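# Press the loose fuse into the empty clip holder

## Task

Push the loose fuse down into the empty fuse holder until it lies level, seated in both of its clips, with the holder resting flat on the bench. It counts only if the fuse stays seated after the robot lets go.

## Robot and tools

ROBOT. Two six-joint arms, left_arm and right_arm, each carrying a parallel two-finger gripper with a 50 mm maximum opening. Bases in the scene frame: left_arm at (+0.058, +0.512, 0) m, right_arm at (+0.024, -0.558, 0) m, each turned slightly about z. The scene frame has its origin on the table top midway between the arms. +x points out over the table, +z points up, and left_arm sits on the +y side. The names left and right do not match image sides. On the gripper, the fingers point along its +z and close along its x. The reported hand point lies between the pads, and the fingertips extend 17.5 mm past it. A flat block juts about 9 cm toward the gripper's -y and turns with it.

JOINT ORDER. Every per-arm list in rows and results uses this order: forearm roll (joint_4), elbow (joint_3), waist (joint_1), wrist pitch (joint_5), wrist roll (joint_6), shoulder (joint_2). Stated ranges: elbow -2.792 to 2.792 rad, all others -6.283 to 6.283 rad. Load limits: 316 N m for waist and shoulder, 148 for elbow, 41.8 for each wrist joint.

THE ROW. Both motion tools use one row of 18 numbers, each in [-1, 1], always covering both arms even when only one moves. Numbers 1-6 are left_arm joint displacements in the order above, then left gripper position, force_limit, speed. Numbers 7-15 repeat this for right_arm. Joint numbers are scaled offsets, not angles. 1.0 equals 1.398 rad for waist and shoulder, 2.097 rad for elbow, and 2.622 rad for the three wrist joints. Gripper position is absolute: +1 is fully open, about -0.65 brings the pads together, and -1 means close until blocked. force_limit runs from about 20 N at -1 through 102 N at 0 to 185 N at +1 per pad. speed runs from 20 mm/s at -1 through 85 at 0 to 150 mm/s at +1. A 0 is a real command. To leave a gripper unchanged, repeat its previous three values.

execute_actions(actions). A list of actions. Each action is a table of 1 to 15 rows, one row per 1/30 s step. If there are fewer than 15 rows, the last row is held for the remaining steps. Displacements in every row are offsets from the joint angles at the start of that action, not from the previous row. For the first action, this means the last angles reported. An action is refused for both arms if it would push a joint more than 0.010 rad beyond its range. A malformed action, or a failing first action, rejects the whole call. An empty list just returns the current state and images.

move(target, speed, blocking). target is one 18-number row. Its displacements count from the Joint positions in the most recent result that listed them. All joints travel together and finish at the same time, so the hand usually follows a curve. speed is the top speed, in rad/s (0.01 to 2, default 0.5), of whichever joint has the farthest to go. Paths last between 0.5 and 10 s. Moves ignore obstacles and the other arm. The arms are stiff, so aiming even slightly beyond a firm contact can trigger a fault. With blocking=false the call returns after 0.5 s. Until a result shows that the move has ended, call wait or stop before sending any other motion. wait(seconds), 0 to 10, lets time pass while holding the last command. stop() brakes a running move, and the brakes need some room.

OTHER TOOLS. zoom_image(camera, region) enlarges a box [x0, y0, x1, y1] given in pixels, at most 504 by 504, from cam_high, cam_low, cam_left_wrist or cam_right_wrist. All four images are 896x504. show_instructions() shows the reference pictures. read_manual(section) returns licence text. finished_scene(scene) ends the scene with the given number and cannot be undone. Call it only after the fuse is seated and released.

RESULTS. The state line gives each gripper's position (m), quaternion wxyz and velocities in the scene frame. At long reach these positions can be off. Joint positions, Joint velocities and Joint targets are listed per arm in the joint order above. Joint torques and Flange force are approximate contact readings, and Flange force includes any held weight. object_status codes: 0 moving, 1 blocked while opening, 2 blocked while closing (a held grip), 3 reached the commanded position or pads met (often nothing held). The gap is roughly (250 - position_measured) x 0.202 mm. The line "joint sent to its limit" means a joint was clipped at its end. "joint command not followed" and HELD mark steps that a check held back. A move adds a "move:" line with its ending (done, off_target, moving, held, fault), limits=held or limits=none, and each arm's worst joint.

MOTION LIMITS. Joint targets stay within a fixed lead of the measured angles: 0.456 rad for waist and shoulder, 0.683 for elbow, 0.854 for the wrist joints. Targets are also scaled back whenever they would move the hand more than 70 mm from where it is. Large moves therefore take several actions.

CAUTIONS. Press the fuse down gently and slowly, and stop just past contact. A contact torque at a joint's limit or an outside force of 144 N freezes that arm for 10 s. Keep the two arms apart. Do not knock the holder or fuse off the table or leave the holder tilted. Check object_status 2 before lifting. Expect occasional brief tugs on held parts. Watch for MOTOR HOT warnings when holding loads for long.

Each tool is called as a command line: name --argument value for each argument, lists and objects as JSON in quotes; but a table of rows of numbers goes row by row, as --pt "numbers of a row", without its own name.

Reference images:

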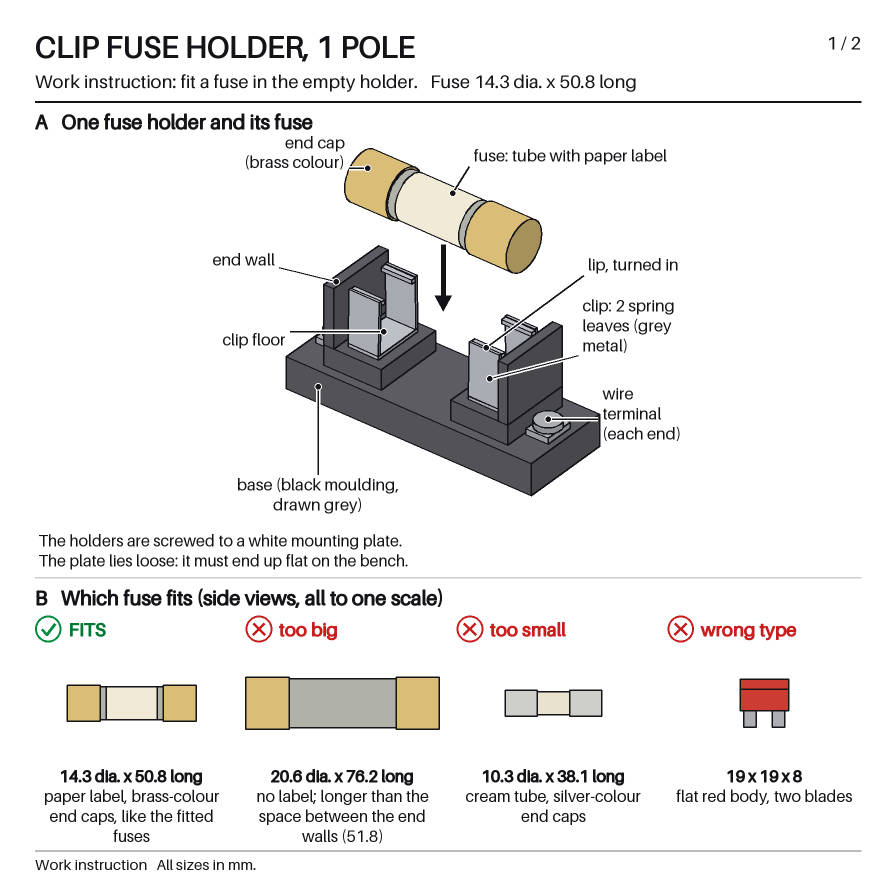

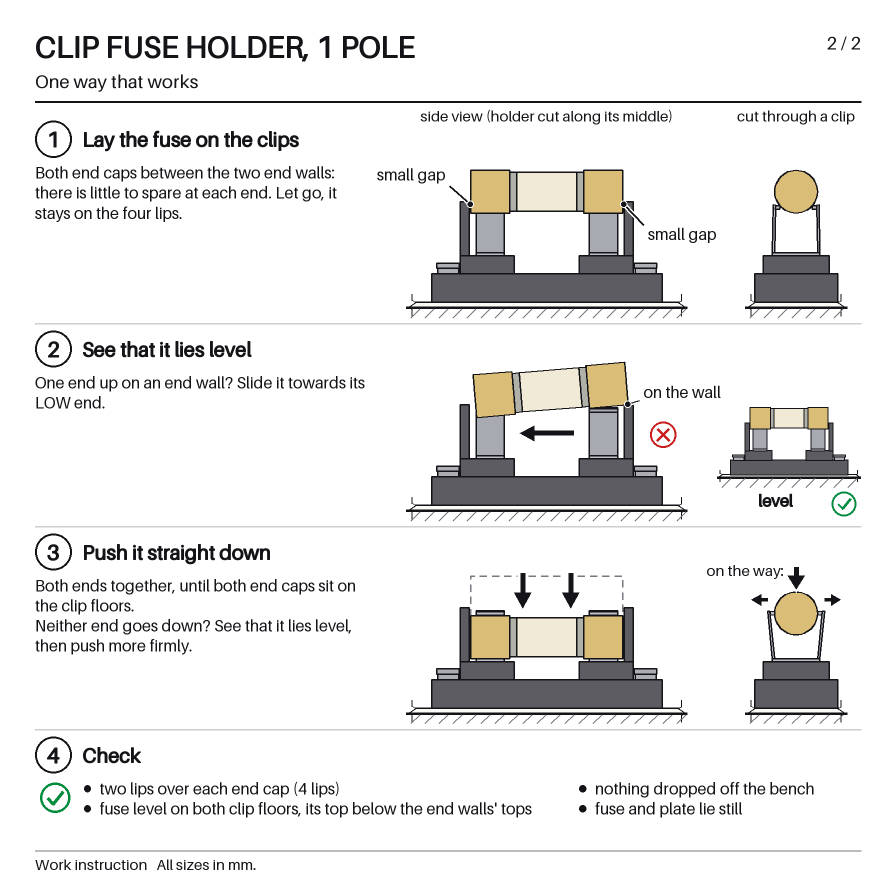

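## Session

execute_actions --actions '[]'

Scene clock: 0.00 s.
left_arm: end_effector_position=(+0.5346, +0.2078, +0.2648) position_measured=3 object_status=3 end_effector_quat_wxyz=(+0.460, +0.799, -0.024, +0.388) end_effector_velocity=(+0.001, +0.000, -0.000) end_effector_angular_velocity=(-0.000, +0.001, +0.002) | right_arm: end_effector_position=(+0.6436, -0.4752, +0.3383) position_measured=3 object_status=3 end_effector_quat_wxyz=(-0.000, +0.658, +0.753, -0.001) end_effector_velocity=(-0.001, -0.000, -0.000) end_effector_angular_velocity=(-0.001, +0.001, -0.000)
Joint names: [forearm roll, elbow, waist, wrist pitch, wrist roll, shoulder]
Joint positions: left_arm=[ 0.82   2.518 -0.325 -0.651  0.167 -0.154] | right_arm=[-0.002  1.621 -0.054  1.354 -0.054  0.169]
Joint velocities: left_arm=[-0.002 -0.001  0.     0.001 -0.     0.001] | right_arm=[-0.001  0.001  0.     0.     0.    -0.   ]
Joint torques (N m, as the joint torque sensors report them, + toward a larger angle): no reading
Flange force (N, the push that the arm receives, along the gripper's own x y z axes): no reading
Joint targets: left_arm=[0.820 2.518 -0.325 -0.651 0.167 -0.154] | right_arm=[-0.002 1.621 -0.054 1.354 -0.054 0.169]

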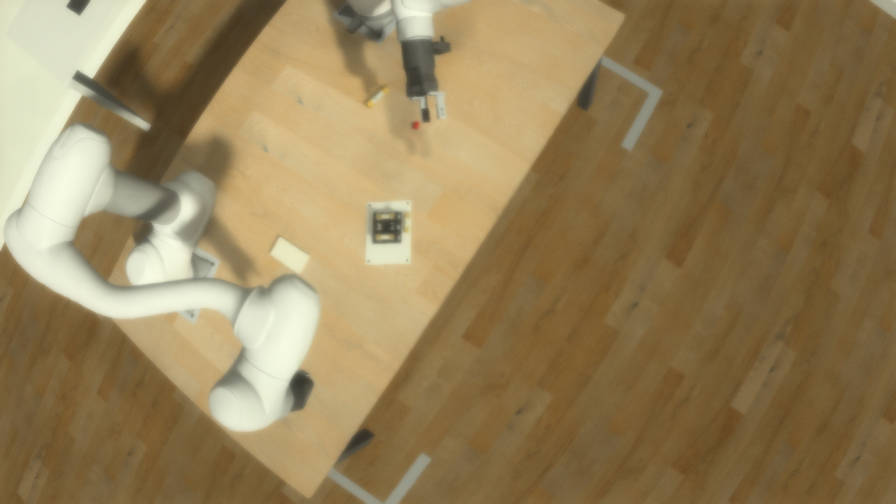

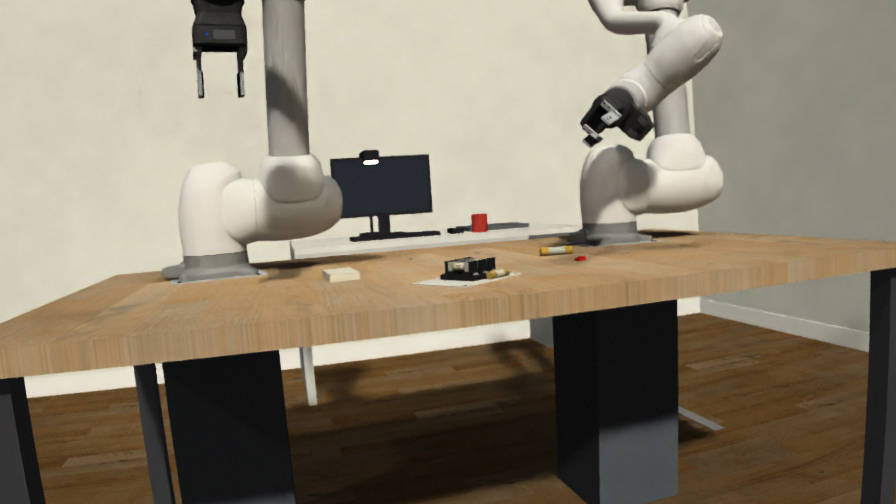

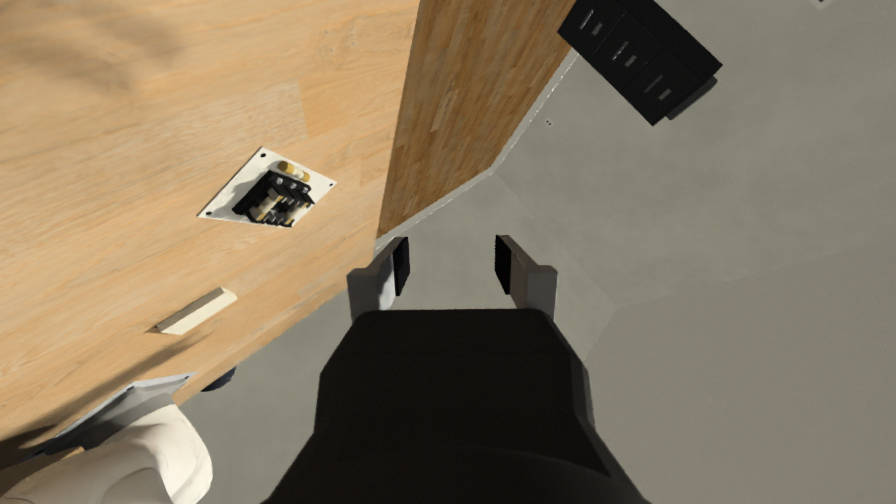

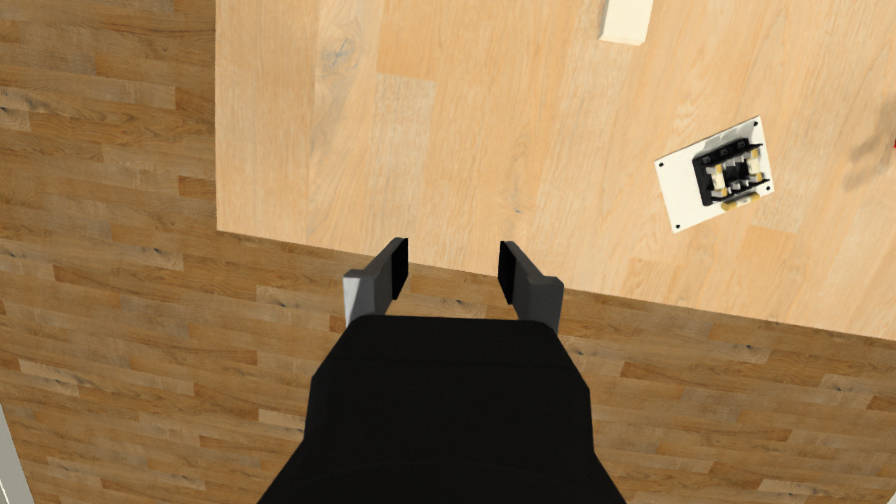

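zoom_image --camera "cam_right_wrist" --region '[630, 100, 810, 250]'

zoom_image --camera "cam_high" --region '[330, 70, 480, 280]'

zoom_image --camera "cam_low" --region '[400, 230, 600, 300]'

Region (630, 100, 810, 250) of cam_right_wrist's 896x504 image, scaled by 2.800, with more detail than that image has.

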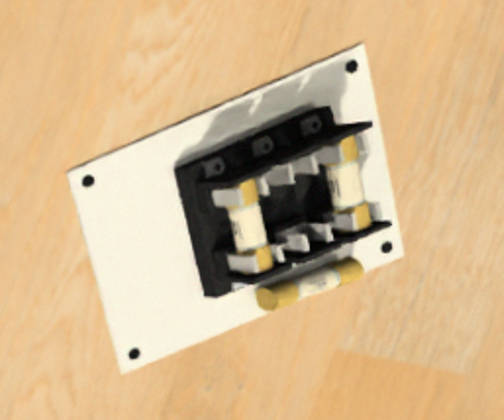

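Region (330, 70, 480, 280) of cam_high's 896x504 image, scaled by 2.400, with more detail than that image has; it fills the left 360 columns of this view, and the rest is white.

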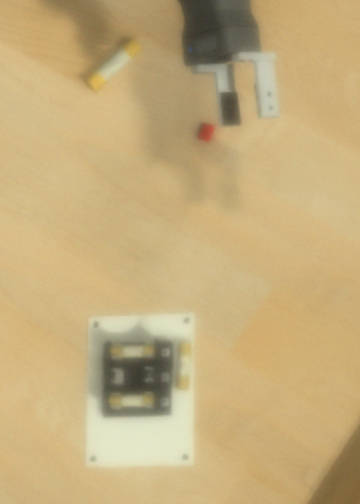

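Region (400, 230, 600, 300) of cam_low's 896x504 image, scaled by 2.520, with more detail than that image has; it fills the top 176 rows of this view, and the rest is white.

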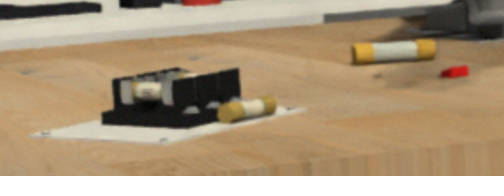

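move --target '[0,0,0.45,0,0,0,1,0,0, 0,-0.0567,0.391,-0.0621,0.0728,0.1998,1,0,0]' --speed 0.8

Scene clock: 18.87 s.
left_arm: end_effector_position=(+0.6225, +0.5466, +0.2648) position_measured=3 object_status=3 end_effector_quat_wxyz=(+0.317, +0.767, +0.224, +0.511) end_effector_velocity=(-0.000, +0.000, -0.000) end_effector_angular_velocity=(-0.001, +0.000, +0.000) | right_arm: end_effector_position=(+0.6200, -0.0799, +0.2003) position_measured=3 object_status=3 end_effector_quat_wxyz=(+0.001, +0.514, +0.858, -0.000) end_effector_velocity=(+0.000, +0.001, +0.000) end_effector_angular_velocity=(-0.000, -0.001, +0.003)
Joint names: [forearm roll, elbow, waist, wrist pitch, wrist roll, shoulder]
Joint positions: left_arm=[ 0.82   2.518  0.304 -0.651  0.167 -0.154] | right_arm=[-0.002  1.502  0.492  1.191  0.137  0.448]
Joint velocities: left_arm=[-0.001  0.     0.    -0.     0.     0.   ] | right_arm=[-0.001 -0.001  0.001 -0.    -0.001  0.001]
Joint torques (N m, as the joint torque sensors report them, + toward a larger angle): left_arm=[  0.97 -34.48   2.05  -2.7   -0.15 -22.53] | right_arm=[  4.15 -38.79   1.39   0.18   0.27 -87.15]
Flange force (N, the push that the arm receives, along the gripper's own x y z axes): left_arm=no reading | right_arm=[-1.5 5.2 -1.3]
Joint targets: left_arm=[0.820 2.518 0.304 -0.651 0.167 -0.154] | right_arm=[-0.002 1.502 0.493 1.191 0.137 0.448]
move: done; limits=none; left_arm: farthest joint: the waist, 0.000 radians from its target (0.629 radians at the start); right_arm: farthest joint: the waist, 0.000 radians from its target (0.547 radians at the start)

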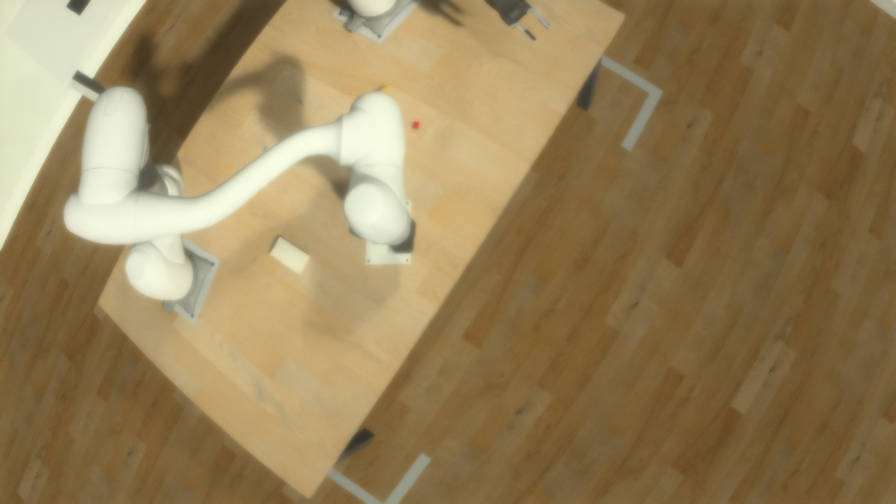

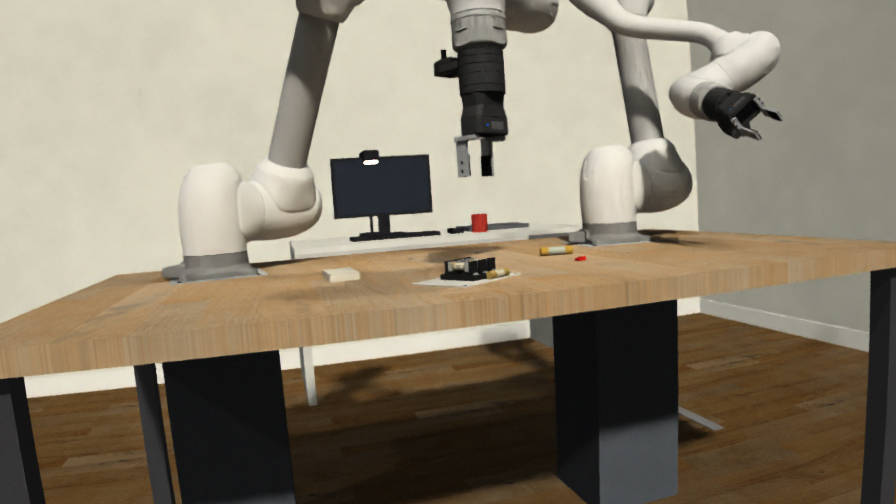

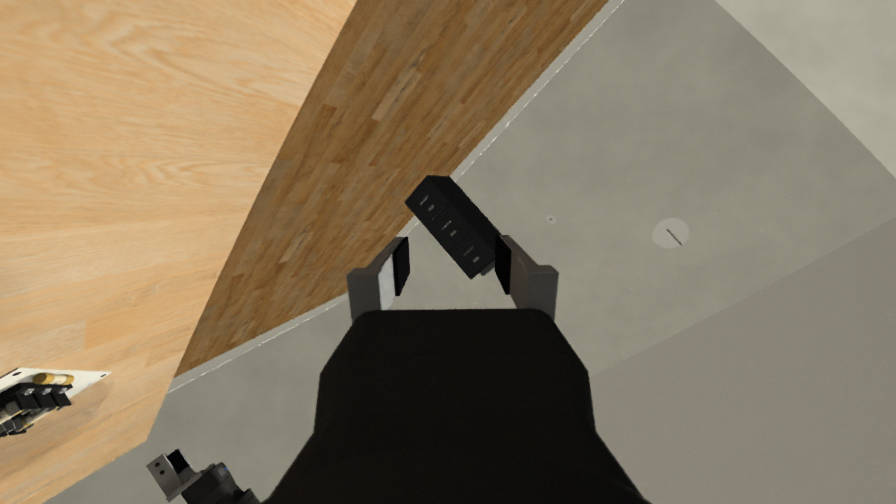

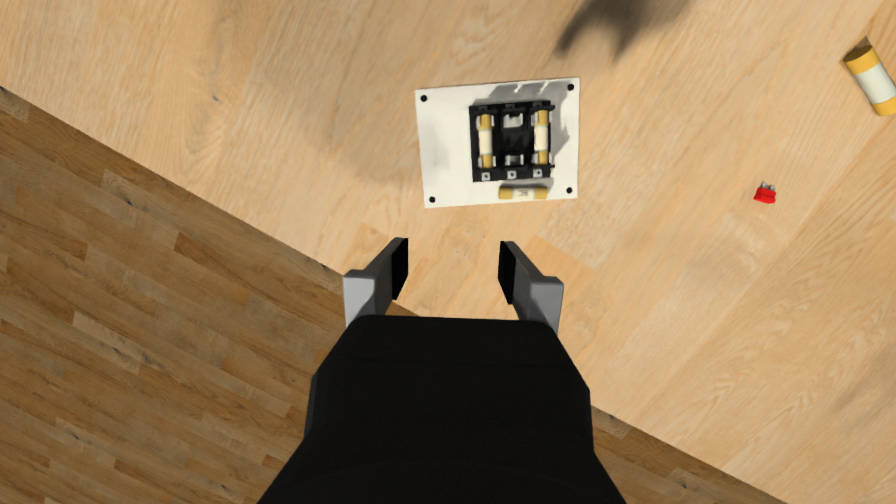

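zoom_image --camera "cam_right_wrist" --region '[410, 70, 590, 220]'

Region (410, 70, 590, 220) of cam_right_wrist's 896x504 image, scaled by 2.800, with more detail than that image has.

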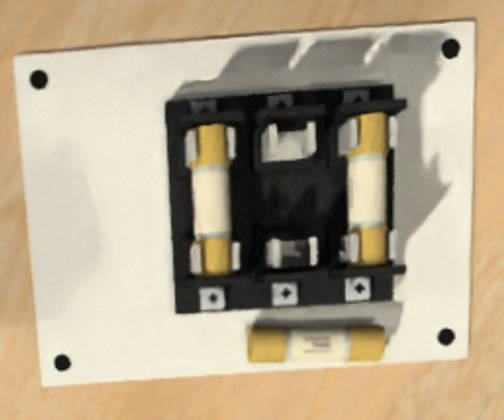

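move --target '[0,0,0,0,0,0,1,0,0, 0,0.0759,0.0521,-0.086,0.607,0.0479,0.14,-0.6,0]' --speed 1.2

zoom_image --camera "cam_right_wrist" --region '[300, 60, 620, 320]'

Scene clock: 28.67 s.
left_arm: end_effector_position=(+0.6225, +0.5466, +0.2648) position_measured=3 object_status=3 end_effector_quat_wxyz=(+0.317, +0.767, +0.224, +0.511) end_effector_velocity=(-0.000, -0.000, -0.000) end_effector_angular_velocity=(-0.001, +0.001, +0.000) | right_arm: end_effector_position=(+0.5742, -0.0178, +0.0699) position_measured=132 object_status=3 end_effector_quat_wxyz=(+0.001, +0.963, +0.269, +0.000) end_effector_velocity=(+0.000, -0.001, -0.000) end_effector_angular_velocity=(-0.000, +0.000, -0.003)
Joint names: [forearm roll, elbow, waist, wrist pitch, wrist roll, shoulder]
Joint positions: left_arm=[ 0.82   2.518  0.304 -0.651  0.167 -0.154] | right_arm=[-0.002  1.661  0.565  0.966  1.728  0.515]
Joint velocities: left_arm=[-0.     0.    -0.     0.001 -0.001  0.   ] | right_arm=[ 0.     0.    -0.001 -0.     0.002  0.   ]
Joint torques (N m, as the joint torque sensors report them, + toward a larger angle): left_arm=[  1.29 -34.84   1.92  -2.84  -0.14 -23.24] | right_arm=[  3.94 -35.18   2.     0.26   0.23 -89.37]
Flange force (N, the push that the arm receives, along the gripper's own x y z axes): left_arm=no reading | right_arm=[3.5 2.4 1.4]
Joint targets: left_arm=[0.820 2.518 0.304 -0.651 0.167 -0.154] | right_arm=[-0.002 1.661 0.565 0.966 1.728 0.515]
move: done; limits=none; left_arm: farthest joint: the waist, 0.000 radians from its target (0.000 radians at the start); right_arm: farthest joint: the waist, 0.000 radians from its target (0.072 radians at the start)

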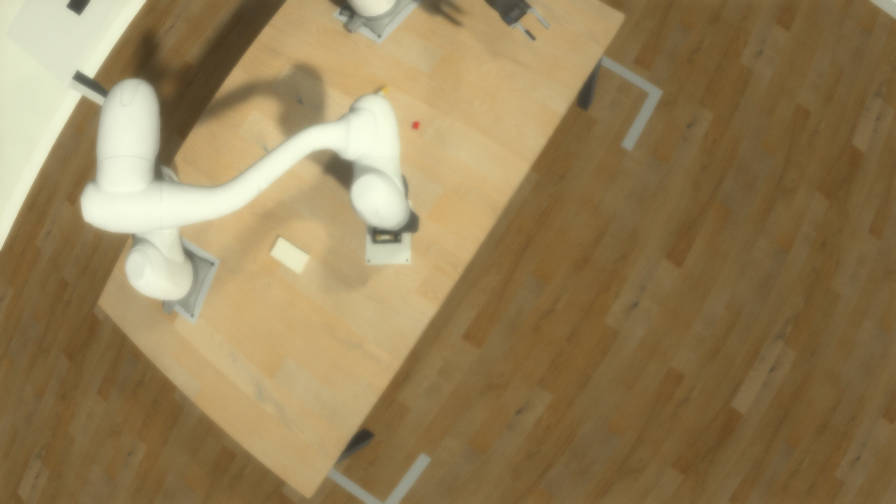

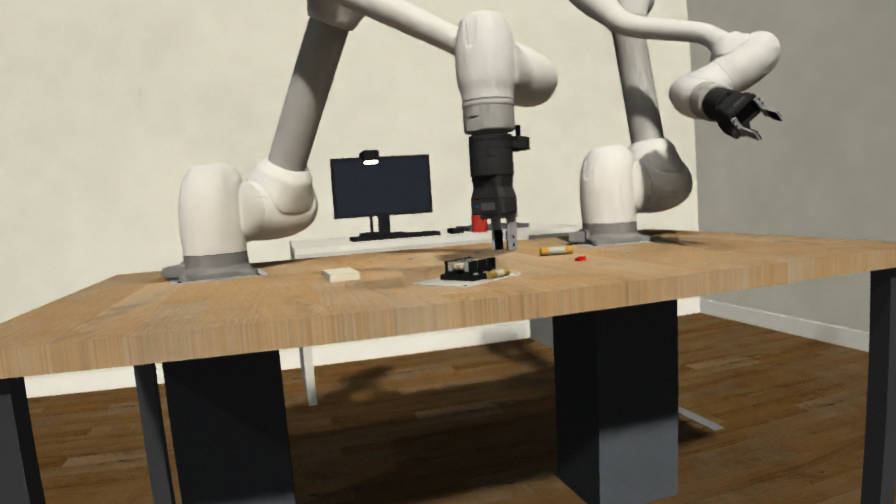

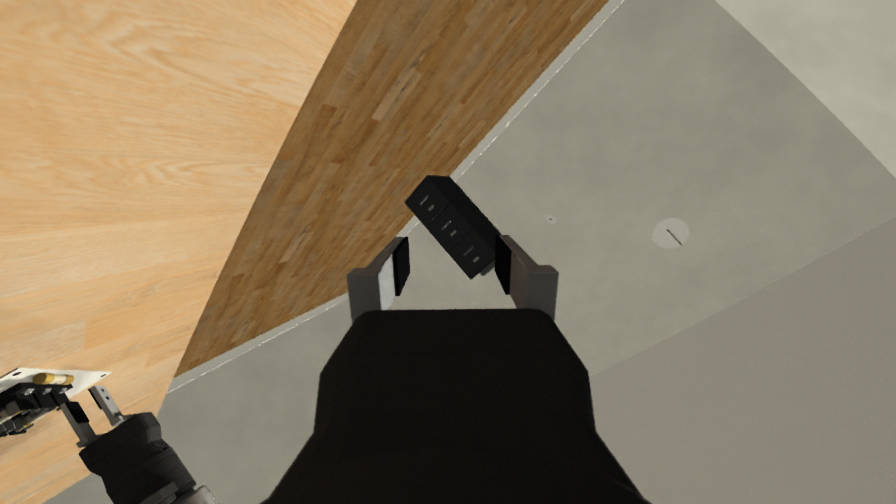

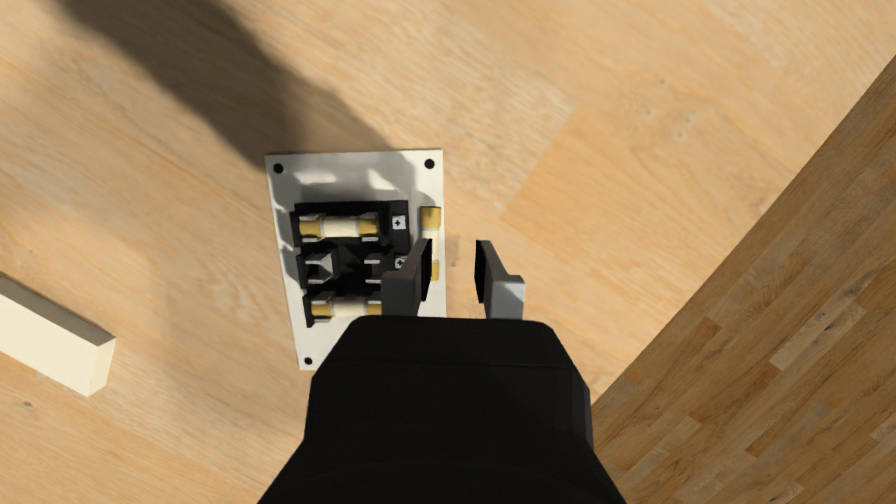

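Region (300, 60, 620, 320) of cam_right_wrist's 896x504 image, scaled by 1.575, with more detail than that image has; it fills the top 410 rows of this view, and the rest is white.

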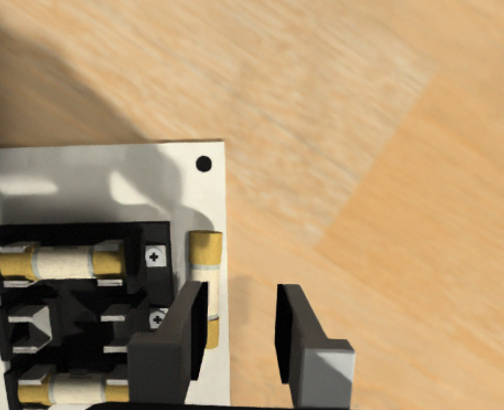

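move --target '[0,0,0,0,0,0,1,0,0, 0,0.0234,0.002,-0.0224,0.001,0.007,0.01,-0.6,0]' --speed 0.1

zoom_image --camera "cam_right_wrist" --region '[360, 170, 540, 320]'

Scene clock: 36.17 s.
left_arm: end_effector_position=(+0.6225, +0.5466, +0.2648) position_measured=3 object_status=3 end_effector_quat_wxyz=(+0.317, +0.767, +0.224, +0.511) end_effector_velocity=(+0.001, +0.000, +0.001) end_effector_angular_velocity=(-0.000, -0.001, +0.001) | right_arm: end_effector_position=(+0.5618, -0.0254, +0.0404) position_measured=151 object_status=3 end_effector_quat_wxyz=(+0.001, +0.963, +0.269, +0.000) end_effector_velocity=(+0.000, -0.000, +0.000) end_effector_angular_velocity=(+0.000, -0.000, +0.000)
Joint names: [forearm roll, elbow, waist, wrist pitch, wrist roll, shoulder]
Joint positions: left_arm=[ 0.82   2.518  0.304 -0.651  0.167 -0.154] | right_arm=[-0.002  1.71   0.568  0.907  1.731  0.525]
Joint velocities: left_arm=[-0.001 -0.001  0.     0.     0.    -0.   ] | right_arm=[ 0.    -0.    -0.    -0.    -0.001 -0.   ]
Joint torques (N m, as the joint torque sensors report them, + toward a larger angle): left_arm=[  1.05 -34.77   0.93  -2.48  -0.21 -22.72] | right_arm=[  3.53 -32.01   2.76  -0.18   0.03 -88.96]
Flange force (N, the push that the arm receives, along the gripper's own x y z axes): left_arm=no reading | right_arm=[7.9 2.1 -0.2]
Joint targets: left_arm=[0.820 2.518 0.304 -0.651 0.167 -0.154] | right_arm=[-0.002 1.710 0.568 0.907 1.731 0.525]
move: done; limits=none; left_arm: farthest joint: the waist, 0.000 radians from its target (0.000 radians at the start); right_arm: farthest joint: the waist, 0.000 radians from its target (0.003 radians at the start)

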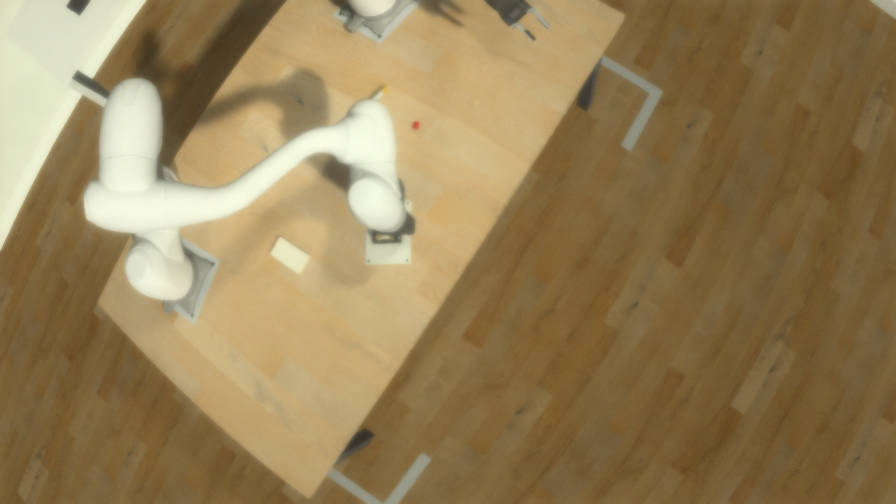

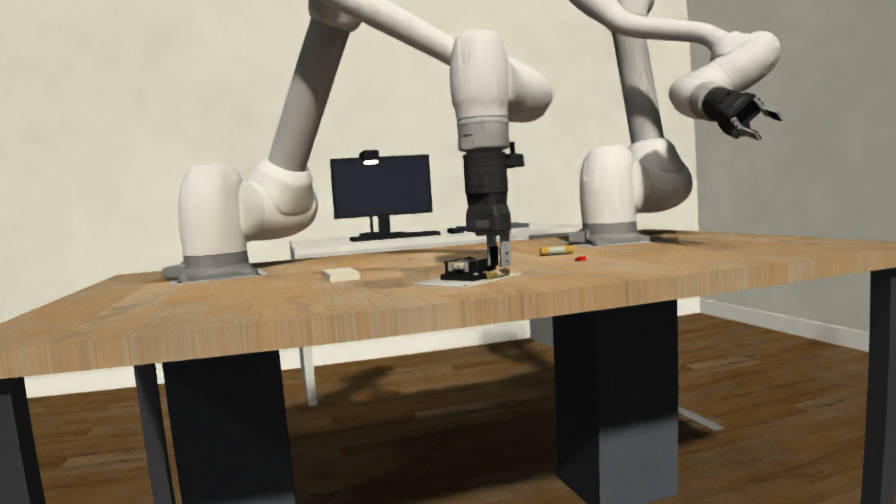

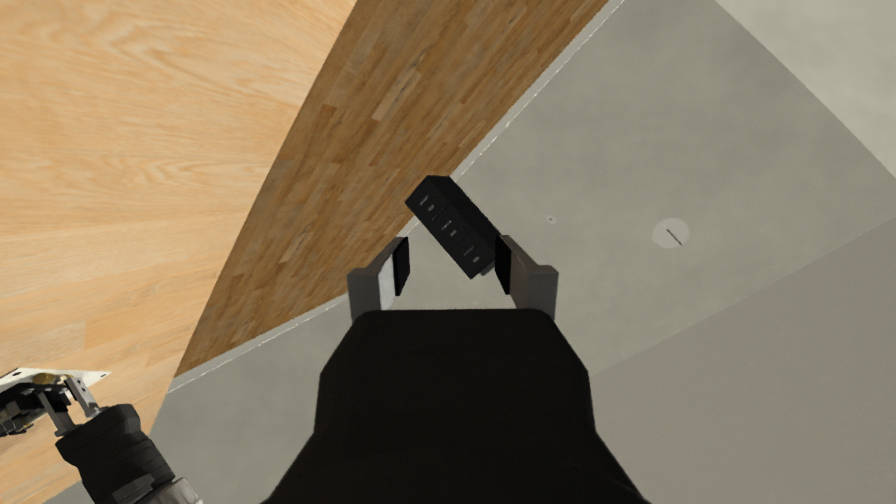

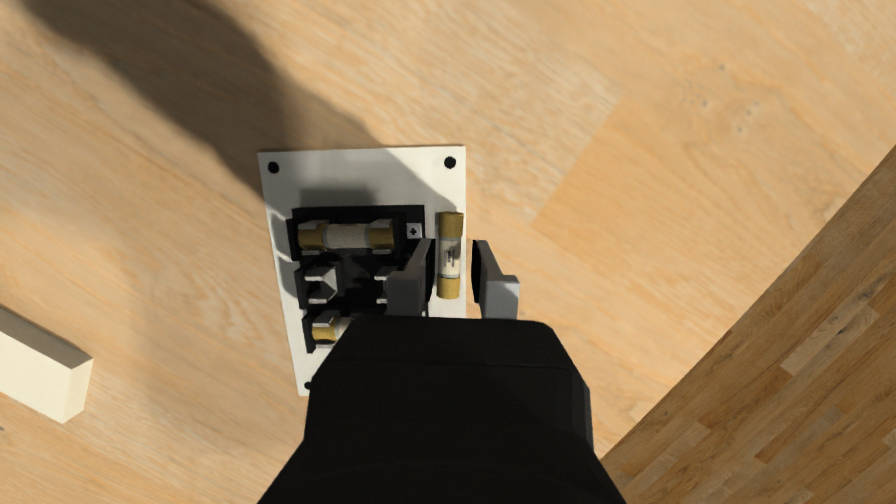

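Region (360, 170, 540, 320) of cam_right_wrist's 896x504 image, scaled by 2.800, with more detail than that image has.

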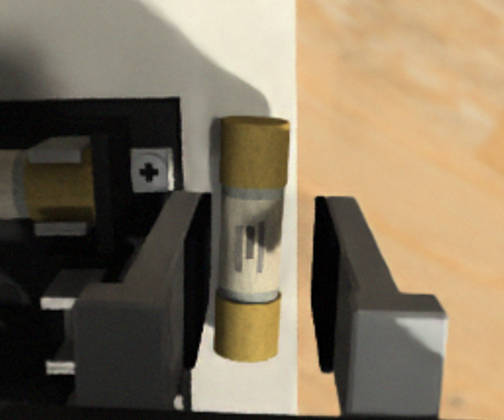

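move --target '[0,0,0,0,0,0,1,0,0, 0,0.003,0,-0.0101,0,0.0144,0.01,-0.6,0]' --speed 0.02

zoom_image --camera "cam_right_wrist" --region '[360, 170, 540, 320]'

Scene clock: 41.20 s.
left_arm: end_effector_position=(+0.6225, +0.5466, +0.2648) position_measured=3 object_status=3 end_effector_quat_wxyz=(+0.317, +0.767, +0.224, +0.511) end_effector_velocity=(+0.001, +0.001, +0.001) end_effector_angular_velocity=(-0.001, -0.001, +0.002) | right_arm: end_effector_position=(+0.5630, -0.0245, +0.0226) position_measured=151 object_status=3 end_effector_quat_wxyz=(+0.001, +0.963, +0.269, +0.000) end_effector_velocity=(+0.000, -0.000, -0.000) end_effector_angular_velocity=(-0.000, +0.001, -0.003)
Joint names: [forearm roll, elbow, waist, wrist pitch, wrist roll, shoulder]
Joint positions: left_arm=[ 0.82   2.518  0.304 -0.651  0.167 -0.154] | right_arm=[-0.002  1.717  0.568  0.881  1.731  0.545]
Joint velocities: left_arm=[-0.002 -0.002 -0.     0.001 -0.     0.001] | right_arm=[ 0.     0.    -0.001 -0.     0.002  0.   ]
Joint torques (N m, as the joint torque sensors report them, + toward a larger angle): left_arm=[  1.1  -34.67   3.11  -2.29  -0.16 -22.  ] | right_arm=[  3.39 -32.49   0.64   0.15   0.21 -89.74]
Flange force (N, the push that the arm receives, along the gripper's own x y z axes): left_arm=no reading | right_arm=[4.1 0.4 1.2]
Joint targets: left_arm=[0.820 2.518 0.304 -0.651 0.167 -0.154] | right_arm=[-0.002 1.717 0.568 0.881 1.731 0.545]
move: done; limits=none; left_arm: farthest joint: the waist, 0.000 radians from its target (0.000 radians at the start); right_arm: farthest joint: the waist, 0.000 radians from its target (0.000 radians at the start)

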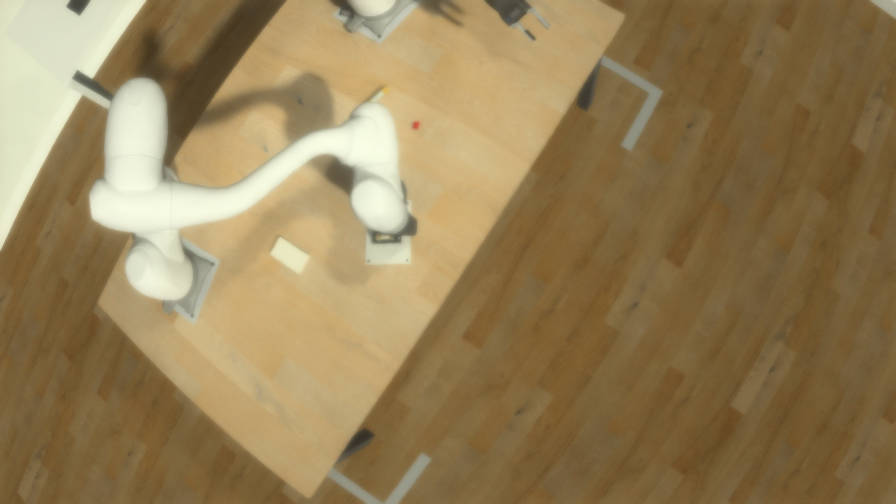

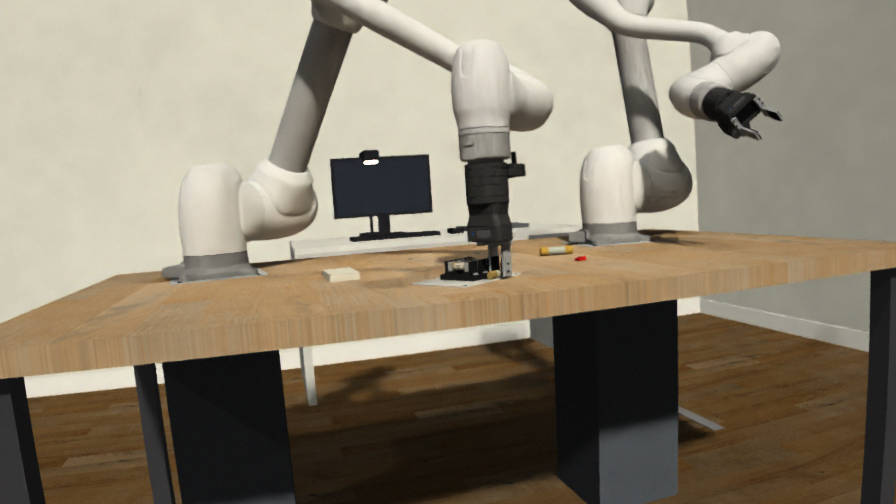

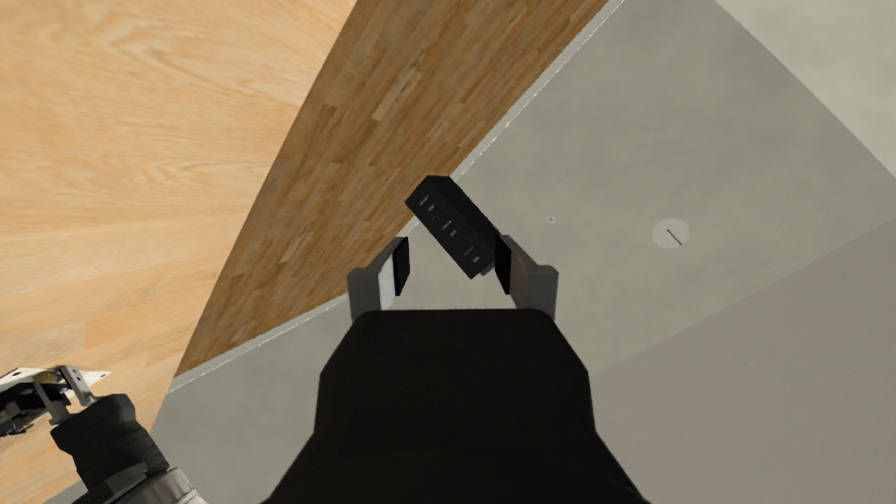

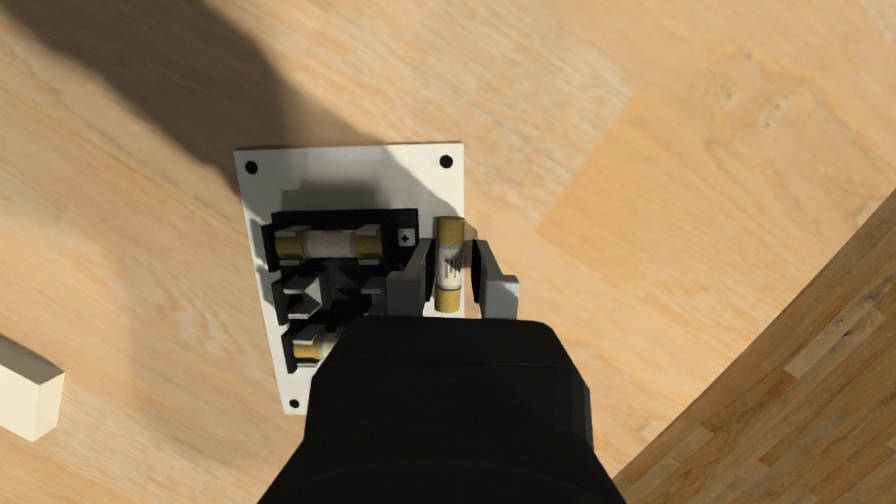

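Region (360, 170, 540, 320) of cam_right_wrist's 896x504 image, scaled by 2.800, with more detail than that image has.

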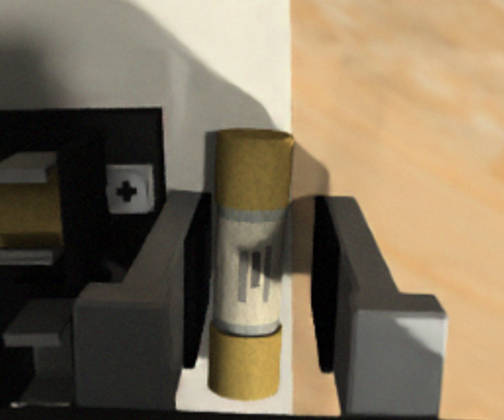

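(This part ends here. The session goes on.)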